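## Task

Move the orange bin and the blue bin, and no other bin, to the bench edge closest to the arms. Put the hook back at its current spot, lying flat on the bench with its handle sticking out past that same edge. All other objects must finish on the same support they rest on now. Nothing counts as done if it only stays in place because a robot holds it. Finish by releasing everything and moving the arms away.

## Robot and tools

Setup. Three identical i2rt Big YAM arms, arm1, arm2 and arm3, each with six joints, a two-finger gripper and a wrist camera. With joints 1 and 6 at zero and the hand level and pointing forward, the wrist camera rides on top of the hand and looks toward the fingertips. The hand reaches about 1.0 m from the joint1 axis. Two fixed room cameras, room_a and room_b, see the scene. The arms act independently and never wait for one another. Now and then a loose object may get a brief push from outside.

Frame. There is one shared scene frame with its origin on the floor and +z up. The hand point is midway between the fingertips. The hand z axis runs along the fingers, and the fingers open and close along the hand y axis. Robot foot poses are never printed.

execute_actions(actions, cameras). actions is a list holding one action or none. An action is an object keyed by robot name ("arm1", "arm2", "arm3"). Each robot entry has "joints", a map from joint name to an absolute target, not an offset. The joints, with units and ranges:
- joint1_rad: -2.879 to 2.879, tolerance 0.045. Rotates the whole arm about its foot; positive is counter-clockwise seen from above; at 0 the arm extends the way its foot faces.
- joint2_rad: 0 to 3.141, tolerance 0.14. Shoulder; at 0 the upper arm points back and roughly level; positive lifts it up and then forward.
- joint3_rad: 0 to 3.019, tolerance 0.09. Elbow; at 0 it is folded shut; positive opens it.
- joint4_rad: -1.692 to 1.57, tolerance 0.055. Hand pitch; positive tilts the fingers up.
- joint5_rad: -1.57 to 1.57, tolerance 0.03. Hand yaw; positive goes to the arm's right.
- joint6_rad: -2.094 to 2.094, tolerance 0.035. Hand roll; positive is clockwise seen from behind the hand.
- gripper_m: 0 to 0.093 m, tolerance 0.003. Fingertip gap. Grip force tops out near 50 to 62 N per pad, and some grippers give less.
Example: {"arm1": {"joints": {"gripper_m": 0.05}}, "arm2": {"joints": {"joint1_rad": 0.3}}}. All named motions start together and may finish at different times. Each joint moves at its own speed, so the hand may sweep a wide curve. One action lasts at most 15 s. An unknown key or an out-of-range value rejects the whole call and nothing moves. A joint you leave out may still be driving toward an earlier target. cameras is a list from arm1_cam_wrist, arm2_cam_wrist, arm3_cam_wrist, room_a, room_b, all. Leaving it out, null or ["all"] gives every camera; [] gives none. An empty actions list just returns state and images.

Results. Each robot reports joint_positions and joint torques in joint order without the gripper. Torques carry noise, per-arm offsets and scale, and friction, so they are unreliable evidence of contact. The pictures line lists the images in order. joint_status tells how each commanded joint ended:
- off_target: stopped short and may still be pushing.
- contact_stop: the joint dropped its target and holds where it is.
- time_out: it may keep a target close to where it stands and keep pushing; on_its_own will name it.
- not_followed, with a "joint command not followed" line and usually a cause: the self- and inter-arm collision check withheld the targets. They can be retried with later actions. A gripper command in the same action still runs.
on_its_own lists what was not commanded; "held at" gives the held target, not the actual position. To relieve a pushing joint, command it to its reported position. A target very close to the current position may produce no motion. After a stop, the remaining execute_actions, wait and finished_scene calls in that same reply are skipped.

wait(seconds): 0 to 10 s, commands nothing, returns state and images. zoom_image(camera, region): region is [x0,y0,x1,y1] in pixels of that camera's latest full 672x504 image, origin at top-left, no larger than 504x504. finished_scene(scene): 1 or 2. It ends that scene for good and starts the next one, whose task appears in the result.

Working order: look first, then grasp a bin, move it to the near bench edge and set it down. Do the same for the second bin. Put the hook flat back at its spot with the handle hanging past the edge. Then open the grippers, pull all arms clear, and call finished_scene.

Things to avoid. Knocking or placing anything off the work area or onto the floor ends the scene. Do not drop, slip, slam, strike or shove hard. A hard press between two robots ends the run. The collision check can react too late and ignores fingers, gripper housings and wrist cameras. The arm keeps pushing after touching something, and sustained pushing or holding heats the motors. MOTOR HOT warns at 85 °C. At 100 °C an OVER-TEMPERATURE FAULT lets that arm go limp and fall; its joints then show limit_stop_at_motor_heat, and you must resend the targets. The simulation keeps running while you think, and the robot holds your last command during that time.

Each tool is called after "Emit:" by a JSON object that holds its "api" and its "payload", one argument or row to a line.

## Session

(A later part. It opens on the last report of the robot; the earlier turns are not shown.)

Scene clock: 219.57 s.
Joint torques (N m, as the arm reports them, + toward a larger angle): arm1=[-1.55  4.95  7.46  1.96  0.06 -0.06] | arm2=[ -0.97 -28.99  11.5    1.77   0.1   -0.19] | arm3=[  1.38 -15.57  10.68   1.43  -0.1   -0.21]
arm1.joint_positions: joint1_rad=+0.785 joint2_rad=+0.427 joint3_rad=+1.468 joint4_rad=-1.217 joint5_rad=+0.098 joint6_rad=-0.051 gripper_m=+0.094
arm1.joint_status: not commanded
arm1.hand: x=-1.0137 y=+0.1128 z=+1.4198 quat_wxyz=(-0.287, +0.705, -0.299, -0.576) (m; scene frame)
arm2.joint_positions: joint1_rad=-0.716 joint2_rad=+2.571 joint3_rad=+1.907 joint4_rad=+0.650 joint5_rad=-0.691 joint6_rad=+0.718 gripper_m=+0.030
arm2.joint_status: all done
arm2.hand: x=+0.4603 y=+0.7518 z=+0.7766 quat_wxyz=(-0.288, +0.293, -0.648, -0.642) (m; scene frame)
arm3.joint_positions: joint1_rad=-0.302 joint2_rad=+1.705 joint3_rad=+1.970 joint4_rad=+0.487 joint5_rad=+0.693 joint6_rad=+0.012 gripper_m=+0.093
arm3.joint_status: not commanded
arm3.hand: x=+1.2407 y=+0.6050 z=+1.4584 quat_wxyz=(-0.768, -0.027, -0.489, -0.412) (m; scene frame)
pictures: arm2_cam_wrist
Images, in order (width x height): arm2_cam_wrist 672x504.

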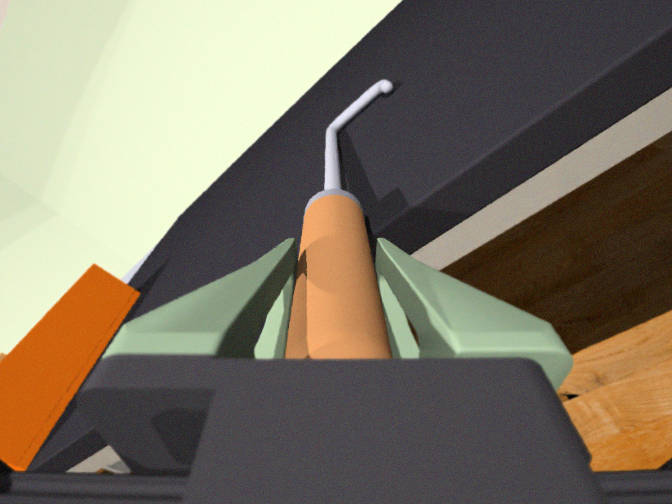

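Emit:
{"api": "execute_actions", "payload": {
  "actions": [
    {"arm2":{"joints":{"gripper_m":0.05}}}
  ],
  "cameras": []
}}

Emit:
{"api": "execute_actions", "payload": {
  "actions": [
    {"arm2":{"joints":{"gripper_m":0.093,"joint6_rad":0,"joint3_rad":1.92}},"arm3":{"joints":{"joint3_rad":1.92,"joint4_rad":0.6,"joint5_rad":0.66}}}
  ],
  "cameras": ["arm2_cam_wrist"]
}}

Emit:
{"api": "execute_actions", "payload": {
  "actions": [
    {"arm2":{"joints":{"joint2_rad":1.5}}}
  ],
  "cameras": []
}}

Emit:
{"api": "execute_actions", "payload": {
  "actions": [
    {"arm2":{"joints":{"joint1_rad":0.1,"joint2_rad":0.8,"joint3_rad":1.2,"joint4_rad":-0.4,"joint5_rad":0.8}}}
  ],
  "cameras": []
}}

Emit:
{"api": "execute_actions", "payload": {
  "actions": [
    {"arm3":{"joints":{"joint1_rad":0.69}}}
  ],
  "cameras": []
}}

Emit:
{"api": "execute_actions", "payload": {
  "actions": [
    {"arm3":{"joints":{"joint2_rad":2.47}}}
  ],
  "cameras": ["arm3_cam_wrist"]
}}

Scene clock: 240.63 s.
Joint torques (N m, as the arm reports them, + toward a larger angle): arm1=[-1.55  4.93  7.47  1.97  0.05 -0.06] | arm2=[ -0.22 -29.41  11.5    1.74   0.1   -0.15] | arm3=[  1.1  -15.33  10.69   1.36  -0.07  -0.23]
arm1.joint_positions: joint1_rad=+0.785 joint2_rad=+0.427 joint3_rad=+1.468 joint4_rad=-1.217 joint5_rad=+0.098 joint6_rad=-0.051 gripper_m=+0.094
arm1.joint_status: not commanded
arm1.hand: x=-1.0137 y=+0.1128 z=+1.4198 quat_wxyz=(-0.287, +0.705, -0.299, -0.576) (m; scene frame)
arm2.joint_positions: joint1_rad=-0.716 joint2_rad=+2.571 joint3_rad=+1.907 joint4_rad=+0.650 joint5_rad=-0.691 joint6_rad=+0.716 gripper_m=+0.050
arm2.joint_status: all done
arm2.hand: x=+0.4603 y=+0.7518 z=+0.7766 quat_wxyz=(-0.288, +0.294, -0.647, -0.642) (m; scene frame)
arm3.joint_positions: joint1_rad=-0.302 joint2_rad=+1.705 joint3_rad=+1.970 joint4_rad=+0.487 joint5_rad=+0.693 joint6_rad=+0.012 gripper_m=+0.093
arm3.joint_status: not commanded
arm3.hand: x=+1.2407 y=+0.6050 z=+1.4584 quat_wxyz=(-0.768, -0.027, -0.489, -0.412) (m; scene frame)
pictures: none
No camera images: the call's "cameras" was empty. Leave "cameras" out to get every camera's image.

Scene clock: 242.30 s.
Joint torques (N m, as the arm reports them, + toward a larger angle): arm1=[-1.55  4.92  7.47  1.96  0.05 -0.06] | arm2=[ -0.92 -29.19   8.58   1.71   0.1   -0.1 ] | arm3=[  0.6  -14.96   9.82   1.24  -0.3   -0.2 ]
arm1.joint_positions: joint1_rad=+0.785 joint2_rad=+0.427 joint3_rad=+1.468 joint4_rad=-1.217 joint5_rad=+0.098 joint6_rad=-0.051 gripper_m=+0.094
arm1.joint_status: not commanded
arm1.hand: x=-1.0137 y=+0.1128 z=+1.4198 quat_wxyz=(-0.287, +0.705, -0.299, -0.576) (m; scene frame)
arm2.joint_positions: joint1_rad=-0.716 joint2_rad=+2.571 joint3_rad=+1.907 joint4_rad=+0.650 joint5_rad=-0.691 joint6_rad=+0.016 gripper_m=+0.093
arm2.joint_status: all done
arm2.hand: x=+0.4603 y=+0.7518 z=+0.7766 quat_wxyz=(-0.491, +0.498, -0.507, -0.504) (m; scene frame)
arm3.joint_positions: joint1_rad=-0.302 joint2_rad=+1.703 joint3_rad=+1.930 joint4_rad=+0.588 joint5_rad=+0.663 joint6_rad=+0.012 gripper_m=+0.093
arm3.joint_status: all done
arm3.hand: x=+1.2357 y=+0.6023 z=+1.4557 quat_wxyz=(-0.772, -0.034, -0.463, -0.434) (m; scene frame)
pictures: arm2_cam_wrist
Images, in order (width x height): arm2_cam_wrist 672x504.

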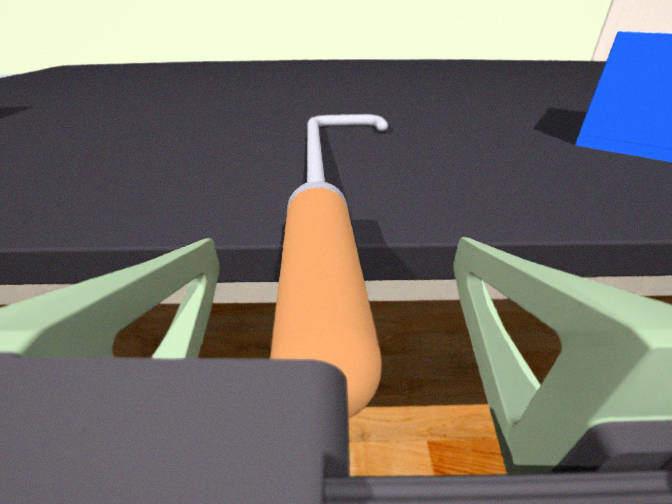

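Scene clock: 244.63 s.
Joint torques (N m, as the arm reports them, + toward a larger angle): arm1=[-1.55  4.9   7.48  1.96  0.05 -0.06] | arm2=[ -0.73 -13.56   7.74   0.23   0.42  -0.06] | arm3=[  1.55 -15.22   9.86   1.21  -0.3   -0.21]
arm1.joint_positions: joint1_rad=+0.785 joint2_rad=+0.427 joint3_rad=+1.468 joint4_rad=-1.217 joint5_rad=+0.098 joint6_rad=-0.051 gripper_m=+0.094
arm1.joint_status: not commanded
arm1.hand: x=-1.0137 y=+0.1128 z=+1.4198 quat_wxyz=(-0.287, +0.705, -0.299, -0.576) (m; scene frame)
arm2.joint_positions: joint1_rad=-0.716 joint2_rad=+1.503 joint3_rad=+1.916 joint4_rad=+0.661 joint5_rad=-0.691 joint6_rad=+0.016 gripper_m=+0.093
arm2.joint_status: all done
arm2.hand: x=+0.2229 y=+0.4647 z=+1.5841 quat_wxyz=(-0.785, +0.396, -0.071, -0.471) (m; scene frame)
arm3.joint_positions: joint1_rad=-0.302 joint2_rad=+1.703 joint3_rad=+1.930 joint4_rad=+0.588 joint5_rad=+0.663 joint6_rad=+0.012 gripper_m=+0.093
arm3.joint_status: not commanded
arm3.hand: x=+1.2357 y=+0.6023 z=+1.4557 quat_wxyz=(-0.772, -0.034, -0.463, -0.434) (m; scene frame)
pictures: none
No camera images: the call's "cameras" was empty. Leave "cameras" out to get every camera's image.

Scene clock: 246.37 s.
Joint torques (N m, as the arm reports them, + toward a larger angle): arm1=[-1.56  4.91  7.47  1.96  0.05 -0.06] | arm2=[ 0.19 -3.52  8.34  1.15  0.19 -0.06] | arm3=[  1.1  -15.52   9.78   1.3   -0.31  -0.2 ]
arm1.joint_positions: joint1_rad=+0.785 joint2_rad=+0.427 joint3_rad=+1.468 joint4_rad=-1.217 joint5_rad=+0.098 joint6_rad=-0.051 gripper_m=+0.094
arm1.joint_status: not commanded
arm1.hand: x=-1.0137 y=+0.1128 z=+1.4198 quat_wxyz=(-0.287, +0.705, -0.299, -0.576) (m; scene frame)
arm2.joint_positions: joint1_rad=+0.094 joint2_rad=+0.806 joint3_rad=+1.204 joint4_rad=-0.395 joint5_rad=+0.796 joint6_rad=+0.013 gripper_m=+0.093
arm2.joint_status: all done
arm2.hand: x=+0.0612 y=+0.3667 z=+1.3355 quat_wxyz=(-0.636, +0.302, -0.638, -0.312) (m; scene frame)
arm3.joint_positions: joint1_rad=-0.302 joint2_rad=+1.703 joint3_rad=+1.930 joint4_rad=+0.588 joint5_rad=+0.663 joint6_rad=+0.012 gripper_m=+0.093
arm3.joint_status: not commanded
arm3.hand: x=+1.2357 y=+0.6023 z=+1.4557 quat_wxyz=(-0.772, -0.034, -0.463, -0.434) (m; scene frame)
pictures: none
No camera images: the call's "cameras" was empty. Leave "cameras" out to get every camera's image.

Scene clock: 247.87 s.
Joint torques (N m, as the arm reports them, + toward a larger angle): arm1=[-1.58  4.93  7.47  1.95  0.05 -0.06] | arm2=[ 0.17 -3.59  8.41  1.07  0.2  -0.08] | arm3=[  0.09 -15.22   9.89   1.25  -0.14  -0.22]
arm1.joint_positions: joint1_rad=+0.785 joint2_rad=+0.427 joint3_rad=+1.468 joint4_rad=-1.217 joint5_rad=+0.098 joint6_rad=-0.051 gripper_m=+0.094
arm1.joint_status: not commanded
arm1.hand: x=-1.0137 y=+0.1128 z=+1.4198 quat_wxyz=(-0.287, +0.705, -0.299, -0.576) (m; scene frame)
arm2.joint_positions: joint1_rad=+0.094 joint2_rad=+0.806 joint3_rad=+1.204 joint4_rad=-0.395 joint5_rad=+0.796 joint6_rad=+0.013 gripper_m=+0.093
arm2.joint_status: not commanded
arm2.hand: x=+0.0612 y=+0.3667 z=+1.3355 quat_wxyz=(-0.636, +0.302, -0.638, -0.312) (m; scene frame)
arm3.joint_positions: joint1_rad=+0.697 joint2_rad=+1.703 joint3_rad=+1.930 joint4_rad=+0.588 joint5_rad=+0.658 joint6_rad=+0.012 gripper_m=+0.093
arm3.joint_status: all done
arm3.hand: x=+0.5997 y=+0.5681 z=+1.4591 quat_wxyz=(-0.468, +0.190, -0.423, -0.752) (m; scene frame)
pictures: none
No camera images: the call's "cameras" was empty. Leave "cameras" out to get every camera's image.

Scene clock: 249.67 s.
Joint torques (N m, as the arm reports them, + toward a larger angle): arm1=[-1.57  4.95  7.47  1.96  0.05 -0.06] | arm2=[ 0.39 -3.4   8.22  1.13  0.19 -0.08] | arm3=[  0.32 -23.45  12.55   2.     0.1   -0.15]
arm1.joint_positions: joint1_rad=+0.785 joint2_rad=+0.427 joint3_rad=+1.468 joint4_rad=-1.217 joint5_rad=+0.098 joint6_rad=-0.051 gripper_m=+0.094
arm1.joint_status: not commanded
arm1.hand: x=-1.0137 y=+0.1128 z=+1.4198 quat_wxyz=(-0.287, +0.705, -0.299, -0.576) (m; scene frame)
arm2.joint_positions: joint1_rad=+0.094 joint2_rad=+0.806 joint3_rad=+1.204 joint4_rad=-0.395 joint5_rad=+0.796 joint6_rad=+0.013 gripper_m=+0.093
arm2.joint_status: not commanded
arm2.hand: x=+0.0612 y=+0.3667 z=+1.3355 quat_wxyz=(-0.636, +0.302, -0.638, -0.312) (m; scene frame)
arm3.joint_positions: joint1_rad=+0.697 joint2_rad=+2.467 joint3_rad=+1.897 joint4_rad=+0.590 joint5_rad=+0.658 joint6_rad=+0.012 gripper_m=+0.093
arm3.joint_status: all done
arm3.hand: x=+0.4426 y=+0.7428 z=+0.8356 quat_wxyz=(-0.481, +0.504, -0.491, -0.523) (m; scene frame)
pictures: arm3_cam_wrist
Images, in order (width x height): arm3_cam_wrist 672x504.

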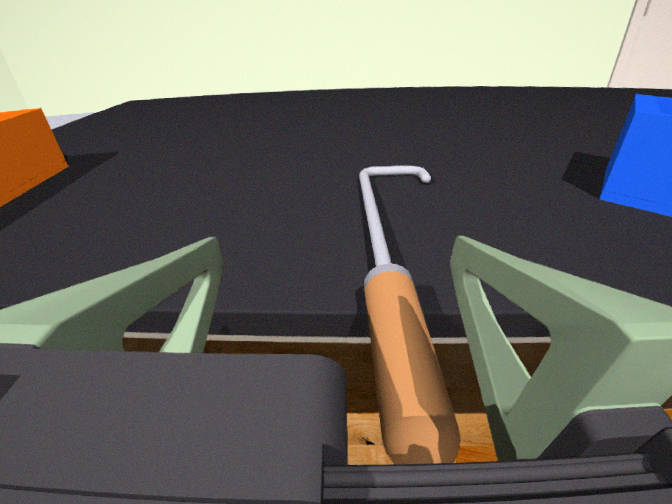

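Emit:
{"api": "execute_actions", "payload": {
  "actions": [
    {"arm3":{"joints":{"joint1_rad":0.645,"joint3_rad":1.825,"joint4_rad":0.71,"joint5_rad":0.55}}}
  ],
  "cameras": []
}}

Emit:
{"api": "execute_actions", "payload": {
  "actions": [
    {"arm3":{"joints":{"joint2_rad":2.54}}}
  ],
  "cameras": ["arm3_cam_wrist"]
}}

Scene clock: 255.73 s.
Joint torques (N m, as the arm reports them, + toward a larger angle): arm1=[-1.58  4.92  7.47  1.96  0.05 -0.06] | arm2=[ 0.12 -3.42  8.28  1.12  0.19 -0.09] | arm3=[  1.65 -22.27   9.32   2.14  -0.04  -0.14]
arm1.joint_positions: joint1_rad=+0.785 joint2_rad=+0.427 joint3_rad=+1.468 joint4_rad=-1.217 joint5_rad=+0.098 joint6_rad=-0.051 gripper_m=+0.094
arm1.joint_status: not commanded
arm1.hand: x=-1.0137 y=+0.1128 z=+1.4198 quat_wxyz=(-0.287, +0.705, -0.299, -0.576) (m; scene frame)
arm2.joint_positions: joint1_rad=+0.094 joint2_rad=+0.806 joint3_rad=+1.204 joint4_rad=-0.395 joint5_rad=+0.796 joint6_rad=+0.013 gripper_m=+0.093
arm2.joint_status: not commanded
arm2.hand: x=+0.0612 y=+0.3667 z=+1.3355 quat_wxyz=(-0.636, +0.302, -0.638, -0.312) (m; scene frame)
arm3.joint_positions: joint1_rad=+0.641 joint2_rad=+2.465 joint3_rad=+1.832 joint4_rad=+0.695 joint5_rad=+0.553 joint6_rad=+0.012 gripper_m=+0.093
arm3.joint_status: all done
arm3.hand: x=+0.4760 y=+0.7576 z=+0.8250 quat_wxyz=(-0.471, +0.501, -0.475, -0.549) (m; scene frame)
pictures: none
No camera images: the call's "cameras" was empty. Leave "cameras" out to get every camera's image.

Scene clock: 256.60 s.
Joint torques (N m, as the arm reports them, + toward a larger angle): arm1=[-1.58  4.91  7.47  1.96  0.06 -0.06] | arm2=[ 0.17 -3.38  8.3   1.23  0.21 -0.06] | arm3=[  1.86 -21.87   9.09   2.18   0.03  -0.2 ]
arm1.joint_positions: joint1_rad=+0.785 joint2_rad=+0.427 joint3_rad=+1.468 joint4_rad=-1.217 joint5_rad=+0.098 joint6_rad=-0.051 gripper_m=+0.094
arm1.joint_status: not commanded
arm1.hand: x=-1.0137 y=+0.1128 z=+1.4198 quat_wxyz=(-0.287, +0.705, -0.299, -0.576) (m; scene frame)
arm2.joint_positions: joint1_rad=+0.094 joint2_rad=+0.806 joint3_rad=+1.204 joint4_rad=-0.395 joint5_rad=+0.796 joint6_rad=+0.013 gripper_m=+0.093
arm2.joint_status: not commanded
arm2.hand: x=+0.0612 y=+0.3667 z=+1.3355 quat_wxyz=(-0.636, +0.302, -0.638, -0.312) (m; scene frame)
arm3.joint_positions: joint1_rad=+0.641 joint2_rad=+2.518 joint3_rad=+1.832 joint4_rad=+0.698 joint5_rad=+0.553 joint6_rad=+0.012 gripper_m=+0.093
arm3.joint_status: all done
arm3.hand: x=+0.4775 y=+0.7552 z=+0.7803 quat_wxyz=(-0.468, +0.519, -0.478, -0.532) (m; scene frame)
pictures: arm3_cam_wrist
Images, in order (width x height): arm3_cam_wrist 672x504.

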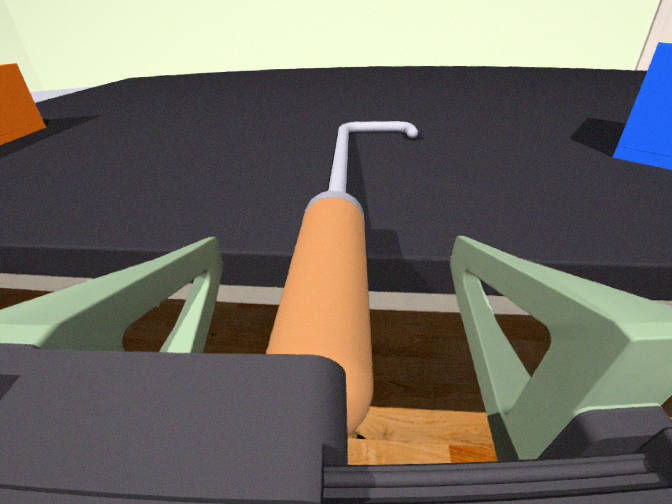

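Emit:
{"api": "execute_actions", "payload": {
  "actions": [
    {"arm3":{"joints":{"joint1_rad":0.66,"joint5_rad":0.58,"joint4_rad":0.665,"joint6_rad":1.45,"gripper_m":0.048}}}
  ],
  "cameras": ["arm3_cam_wrist"]
}}

Emit:
{"api": "execute_actions", "payload": {
  "actions": [
    {"arm3":{"joints":{"gripper_m":0}}}
  ],
  "cameras": []
}}

Emit:
{"api": "execute_actions", "payload": {
  "actions": [
    {"arm3":{"joints":{"joint2_rad":2.0}}}
  ],
  "cameras": ["arm3_cam_wrist"]
}}

Emit:
{"api": "execute_actions", "payload": {
  "actions": [
    {"arm3":{"joints":{"joint1_rad":-0.49,"joint5_rad":-0.42,"joint3_rad":1.52,"joint4_rad":0.85}}}
  ],
  "cameras": []
}}

Emit:
{"api": "execute_actions", "payload": {
  "actions": [
    {"arm3":{"joints":{"joint2_rad":2.3,"joint4_rad":0.89}}}
  ],
  "cameras": ["arm3_cam_wrist","arm2_cam_wrist"]
}}

Scene clock: 264.70 s.
Joint torques (N m, as the arm reports them, + toward a larger angle): arm1=[-1.56  4.89  7.47  1.96  0.06 -0.06] | arm2=[ 0.08 -3.28  8.3   1.18  0.21 -0.08] | arm3=[  2.22 -20.96   8.91   1.23   0.25  -0.01]
arm1.joint_positions: joint1_rad=+0.785 joint2_rad=+0.427 joint3_rad=+1.468 joint4_rad=-1.217 joint5_rad=+0.098 joint6_rad=-0.051 gripper_m=+0.094
arm1.joint_status: not commanded
arm1.hand: x=-1.0137 y=+0.1128 z=+1.4198 quat_wxyz=(-0.287, +0.705, -0.299, -0.576) (m; scene frame)
arm2.joint_positions: joint1_rad=+0.094 joint2_rad=+0.806 joint3_rad=+1.204 joint4_rad=-0.395 joint5_rad=+0.796 joint6_rad=+0.013 gripper_m=+0.093
arm2.joint_status: not commanded
arm2.hand: x=+0.0612 y=+0.3667 z=+1.3355 quat_wxyz=(-0.636, +0.302, -0.638, -0.312) (m; scene frame)
arm3.joint_positions: joint1_rad=+0.652 joint2_rad=+2.518 joint3_rad=+1.832 joint4_rad=+0.673 joint5_rad=+0.577 joint6_rad=+1.434 gripper_m=+0.048
arm3.joint_status: all done
arm3.hand: x=+0.4730 y=+0.7502 z=+0.7749 quat_wxyz=(-0.017, +0.082, -0.708, -0.701) (m; scene frame)
pictures: arm3_cam_wrist
Images, in order (width x height): arm3_cam_wrist 672x504.

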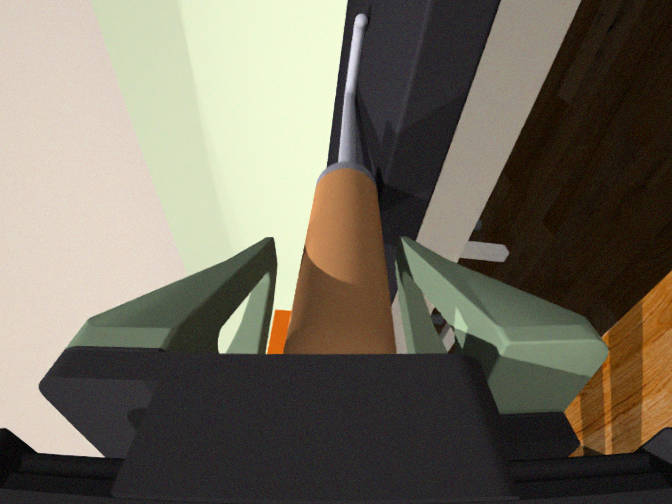

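Scene clock: 265.30 s.
Joint torques (N m, as the arm reports them, + toward a larger angle): arm1=[-1.58  4.94  7.47  1.96  0.05 -0.06] | arm2=[-0.09 -3.18  8.23  1.11  0.21 -0.08] | arm3=[  1.53 -21.37   8.97   1.54   0.2   -0.01]
arm1.joint_positions: joint1_rad=+0.785 joint2_rad=+0.427 joint3_rad=+1.468 joint4_rad=-1.217 joint5_rad=+0.098 joint6_rad=-0.051 gripper_m=+0.094
arm1.joint_status: not commanded
arm1.hand: x=-1.0137 y=+0.1128 z=+1.4198 quat_wxyz=(-0.287, +0.705, -0.299, -0.576) (m; scene frame)
arm2.joint_positions: joint1_rad=+0.094 joint2_rad=+0.806 joint3_rad=+1.204 joint4_rad=-0.395 joint5_rad=+0.796 joint6_rad=+0.013 gripper_m=+0.093
arm2.joint_status: not commanded
arm2.hand: x=+0.0612 y=+0.3667 z=+1.3355 quat_wxyz=(-0.636, +0.302, -0.638, -0.312) (m; scene frame)
arm3.joint_positions: joint1_rad=+0.652 joint2_rad=+2.519 joint3_rad=+1.831 joint4_rad=+0.669 joint5_rad=+0.578 joint6_rad=+1.435 gripper_m=+0.030
arm3.joint_status: gripper_m off_target (ended at +0.030, target +0.000)
arm3.hand: x=+0.4732 y=+0.7500 z=+0.7729 quat_wxyz=(-0.018, +0.083, -0.710, -0.699) (m; scene frame)
pictures: none
No camera images: the call's "cameras" was empty. Leave "cameras" out to get every camera's image.

Scene clock: 267.23 s.
Joint torques (N m, as the arm reports them, + toward a larger angle): arm1=[-1.56  4.93  7.47  1.96  0.05 -0.06] | arm2=[-0.06 -3.46  8.28  1.15  0.18 -0.08] | arm3=[  2.18 -22.57  13.26   2.57  -0.29  -0.04]
arm1.joint_positions: joint1_rad=+0.785 joint2_rad=+0.427 joint3_rad=+1.468 joint4_rad=-1.217 joint5_rad=+0.098 joint6_rad=-0.051 gripper_m=+0.094
arm1.joint_status: not commanded
arm1.hand: x=-1.0137 y=+0.1128 z=+1.4198 quat_wxyz=(-0.287, +0.705, -0.299, -0.576) (m; scene frame)
arm2.joint_positions: joint1_rad=+0.094 joint2_rad=+0.806 joint3_rad=+1.204 joint4_rad=-0.395 joint5_rad=+0.796 joint6_rad=+0.013 gripper_m=+0.093
arm2.joint_status: not commanded
arm2.hand: x=+0.0612 y=+0.3667 z=+1.3355 quat_wxyz=(-0.636, +0.302, -0.638, -0.312) (m; scene frame)
arm3.joint_positions: joint1_rad=+0.652 joint2_rad=+2.040 joint3_rad=+1.805 joint4_rad=+0.639 joint5_rad=+0.586 joint6_rad=+1.442 gripper_m=+0.030
arm3.joint_status: all done
arm3.hand: x=+0.5110 y=+0.7079 z=+1.1575 quat_wxyz=(+0.061, -0.019, -0.582, -0.811) (m; scene frame)
pictures: arm3_cam_wrist
Images, in order (width x height): arm3_cam_wrist 672x504.

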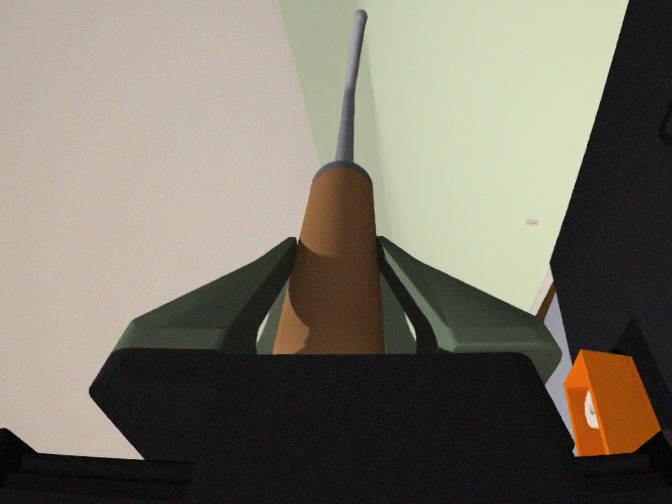

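Scene clock: 269.33 s.
Joint torques (N m, as the arm reports them, + toward a larger angle): arm1=[-1.56  4.92  7.47  1.96  0.06 -0.07] | arm2=[-0.11 -3.28  8.29  1.13  0.18 -0.08] | arm3=[  0.38 -22.82  11.85   3.49   0.26  -0.07]
arm1.joint_positions: joint1_rad=+0.785 joint2_rad=+0.427 joint3_rad=+1.468 joint4_rad=-1.217 joint5_rad=+0.098 joint6_rad=-0.051 gripper_m=+0.094
arm1.joint_status: not commanded
arm1.hand: x=-1.0137 y=+0.1128 z=+1.4198 quat_wxyz=(-0.287, +0.705, -0.299, -0.576) (m; scene frame)
arm2.joint_positions: joint1_rad=+0.094 joint2_rad=+0.806 joint3_rad=+1.204 joint4_rad=-0.395 joint5_rad=+0.796 joint6_rad=+0.013 gripper_m=+0.093
arm2.joint_status: not commanded
arm2.hand: x=+0.0612 y=+0.3667 z=+1.3355 quat_wxyz=(-0.636, +0.302, -0.638, -0.312) (m; scene frame)
arm3.joint_positions: joint1_rad=-0.482 joint2_rad=+2.049 joint3_rad=+1.506 joint4_rad=+0.799 joint5_rad=-0.423 joint6_rad=+1.442 gripper_m=+0.030
arm3.joint_status: all done
arm3.hand: x=+1.2471 y=+0.7531 z=+1.0164 quat_wxyz=(-0.103, +0.062, -0.619, -0.776) (m; scene frame)
pictures: none
No camera images: the call's "cameras" was empty. Leave "cameras" out to get every camera's image.

Scene clock: 270.53 s.
Joint torques (N m, as the arm reports them, + toward a larger angle): arm1=[-1.58  4.91  7.47  1.96  0.05 -0.06] | arm2=[-0.06 -3.48  8.35  1.15  0.19 -0.08] | arm3=[ -0.43 -24.55  11.1    2.49   0.18  -0.08]
arm1.joint_positions: joint1_rad=+0.785 joint2_rad=+0.427 joint3_rad=+1.468 joint4_rad=-1.217 joint5_rad=+0.098 joint6_rad=-0.051 gripper_m=+0.094
arm1.joint_status: not commanded
arm1.hand: x=-1.0137 y=+0.1128 z=+1.4198 quat_wxyz=(-0.287, +0.705, -0.299, -0.576) (m; scene frame)
arm2.joint_positions: joint1_rad=+0.094 joint2_rad=+0.806 joint3_rad=+1.204 joint4_rad=-0.395 joint5_rad=+0.796 joint6_rad=+0.013 gripper_m=+0.093
arm2.joint_status: not commanded
arm2.hand: x=+0.0612 y=+0.3667 z=+1.3355 quat_wxyz=(-0.636, +0.302, -0.638, -0.312) (m; scene frame)
arm3.joint_positions: joint1_rad=-0.483 joint2_rad=+2.358 joint3_rad=+1.495 joint4_rad=+0.869 joint5_rad=-0.421 joint6_rad=+1.444 gripper_m=+0.030
arm3.joint_status: all done
arm3.hand: x=+1.2513 y=+0.7608 z=+0.7806 quat_wxyz=(-0.060, +0.028, -0.707, -0.704) (m; scene frame)
pictures: arm2_cam_wrist, arm3_cam_wrist
Images, in order (width x height): arm2_cam_wrist 672x504, arm3_cam_wrist 672x504.

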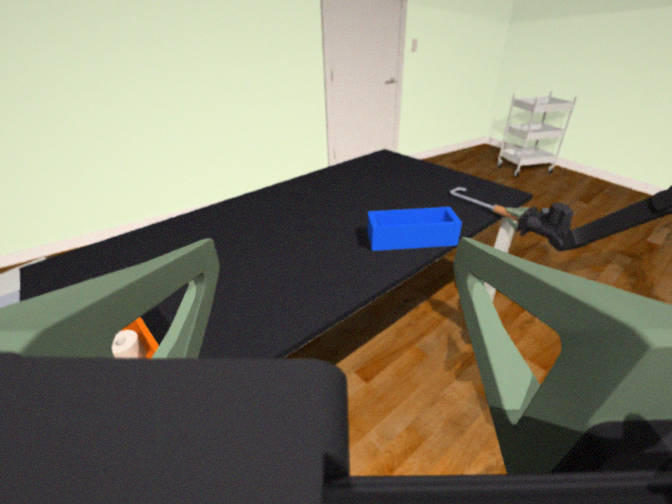

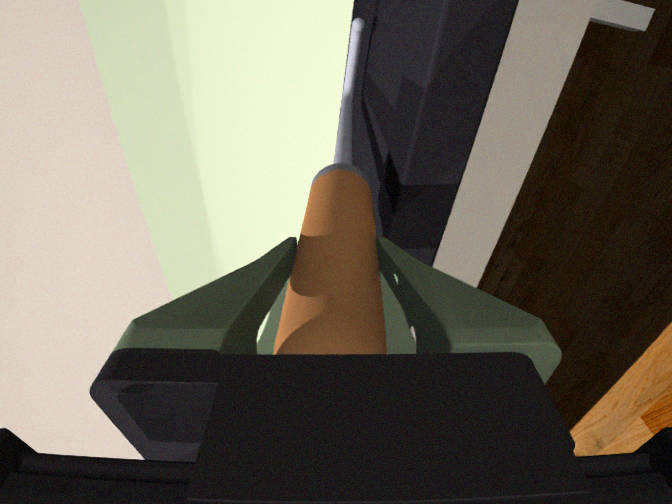

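Emit:
{"api": "execute_actions", "payload": {
  "actions": [
    {"arm3":{"joints":{"joint2_rad":2.365,"gripper_m":0.075}}}
  ],
  "cameras": ["arm3_cam_wrist"]
}}

Emit:
{"api": "execute_actions", "payload": {
  "actions": [
    {"arm3":{"joints":{"joint1_rad":-0.9}}}
  ],
  "cameras": ["room_a","arm2_cam_wrist"]
}}

Scene clock: 274.33 s.
Joint torques (N m, as the arm reports them, + toward a larger angle): arm1=[-1.57  4.94  7.47  1.96  0.05 -0.06] | arm2=[-0.13 -3.4   8.32  1.13  0.2  -0.08] | arm3=[  0.12 -19.55  10.95   2.28   0.15  -0.11]
arm1.joint_positions: joint1_rad=+0.785 joint2_rad=+0.427 joint3_rad=+1.468 joint4_rad=-1.217 joint5_rad=+0.098 joint6_rad=-0.051 gripper_m=+0.094
arm1.joint_status: not commanded
arm1.hand: x=-1.0137 y=+0.1128 z=+1.4198 quat_wxyz=(-0.287, +0.705, -0.299, -0.576) (m; scene frame)
arm2.joint_positions: joint1_rad=+0.094 joint2_rad=+0.806 joint3_rad=+1.204 joint4_rad=-0.395 joint5_rad=+0.796 joint6_rad=+0.013 gripper_m=+0.093
arm2.joint_status: not commanded
arm2.hand: x=+0.0612 y=+0.3667 z=+1.3355 quat_wxyz=(-0.636, +0.302, -0.638, -0.312) (m; scene frame)
arm3.joint_positions: joint1_rad=-0.483 joint2_rad=+2.358 joint3_rad=+1.495 joint4_rad=+0.875 joint5_rad=-0.421 joint6_rad=+1.444 gripper_m=+0.075
arm3.joint_status: all done
arm3.hand: x=+1.2513 y=+0.7608 z=+0.7819 quat_wxyz=(-0.061, +0.029, -0.705, -0.706) (m; scene frame)
pictures: arm3_cam_wrist
Images, in order (width x height): arm3_cam_wrist 672x504.

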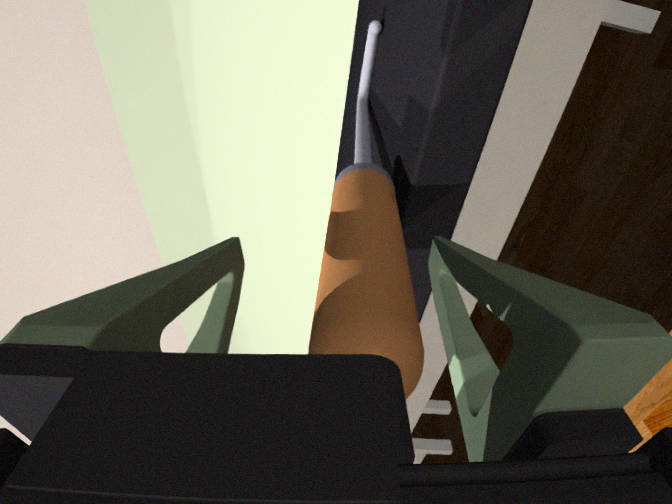

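Scene clock: 276.00 s.
Joint torques (N m, as the arm reports them, + toward a larger angle): arm1=[-1.58  4.9   7.47  1.96  0.05 -0.06] | arm2=[-0.14 -3.3   8.33  1.26  0.18 -0.1 ] | arm3=[ -0.06 -19.93  11.02   2.33   0.07  -0.08]
arm1.joint_positions: joint1_rad=+0.785 joint2_rad=+0.427 joint3_rad=+1.468 joint4_rad=-1.217 joint5_rad=+0.098 joint6_rad=-0.051 gripper_m=+0.094
arm1.joint_status: not commanded
arm1.hand: x=-1.0137 y=+0.1128 z=+1.4198 quat_wxyz=(-0.287, +0.705, -0.299, -0.576) (m; scene frame)
arm2.joint_positions: joint1_rad=+0.094 joint2_rad=+0.806 joint3_rad=+1.204 joint4_rad=-0.395 joint5_rad=+0.796 joint6_rad=+0.013 gripper_m=+0.093
arm2.joint_status: not commanded
arm2.hand: x=+0.0612 y=+0.3667 z=+1.3355 quat_wxyz=(-0.636, +0.302, -0.638, -0.312) (m; scene frame)
arm3.joint_positions: joint1_rad=-0.891 joint2_rad=+2.358 joint3_rad=+1.495 joint4_rad=+0.875 joint5_rad=-0.419 joint6_rad=+1.444 gripper_m=+0.075
arm3.joint_status: all done
arm3.hand: x=+1.5287 y=+0.5770 z=+0.7817 quat_wxyz=(-0.204, -0.114, -0.697, -0.678) (m; scene frame)
pictures: arm2_cam_wrist, room_a
Images, in order (width x height): arm2_cam_wrist 672x504, room_a 672x504.

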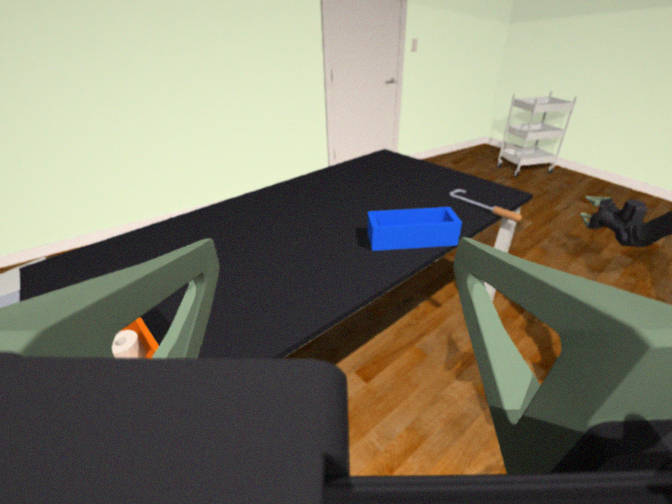

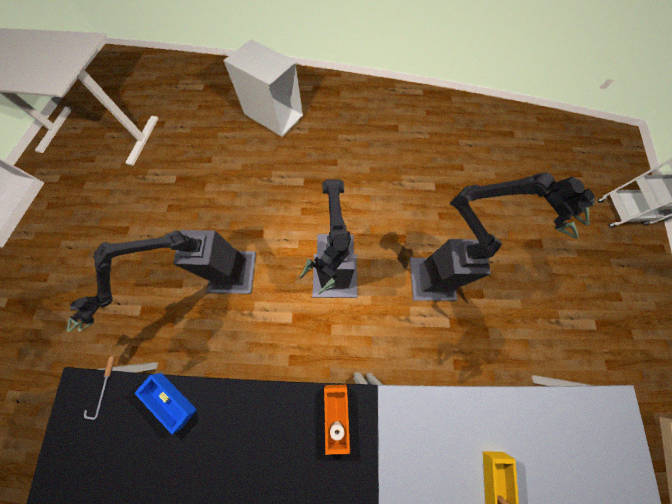

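Emit:
{"api": "finished_scene", "payload": {
  "scene": 1
}}

The scene is finished: the task was done.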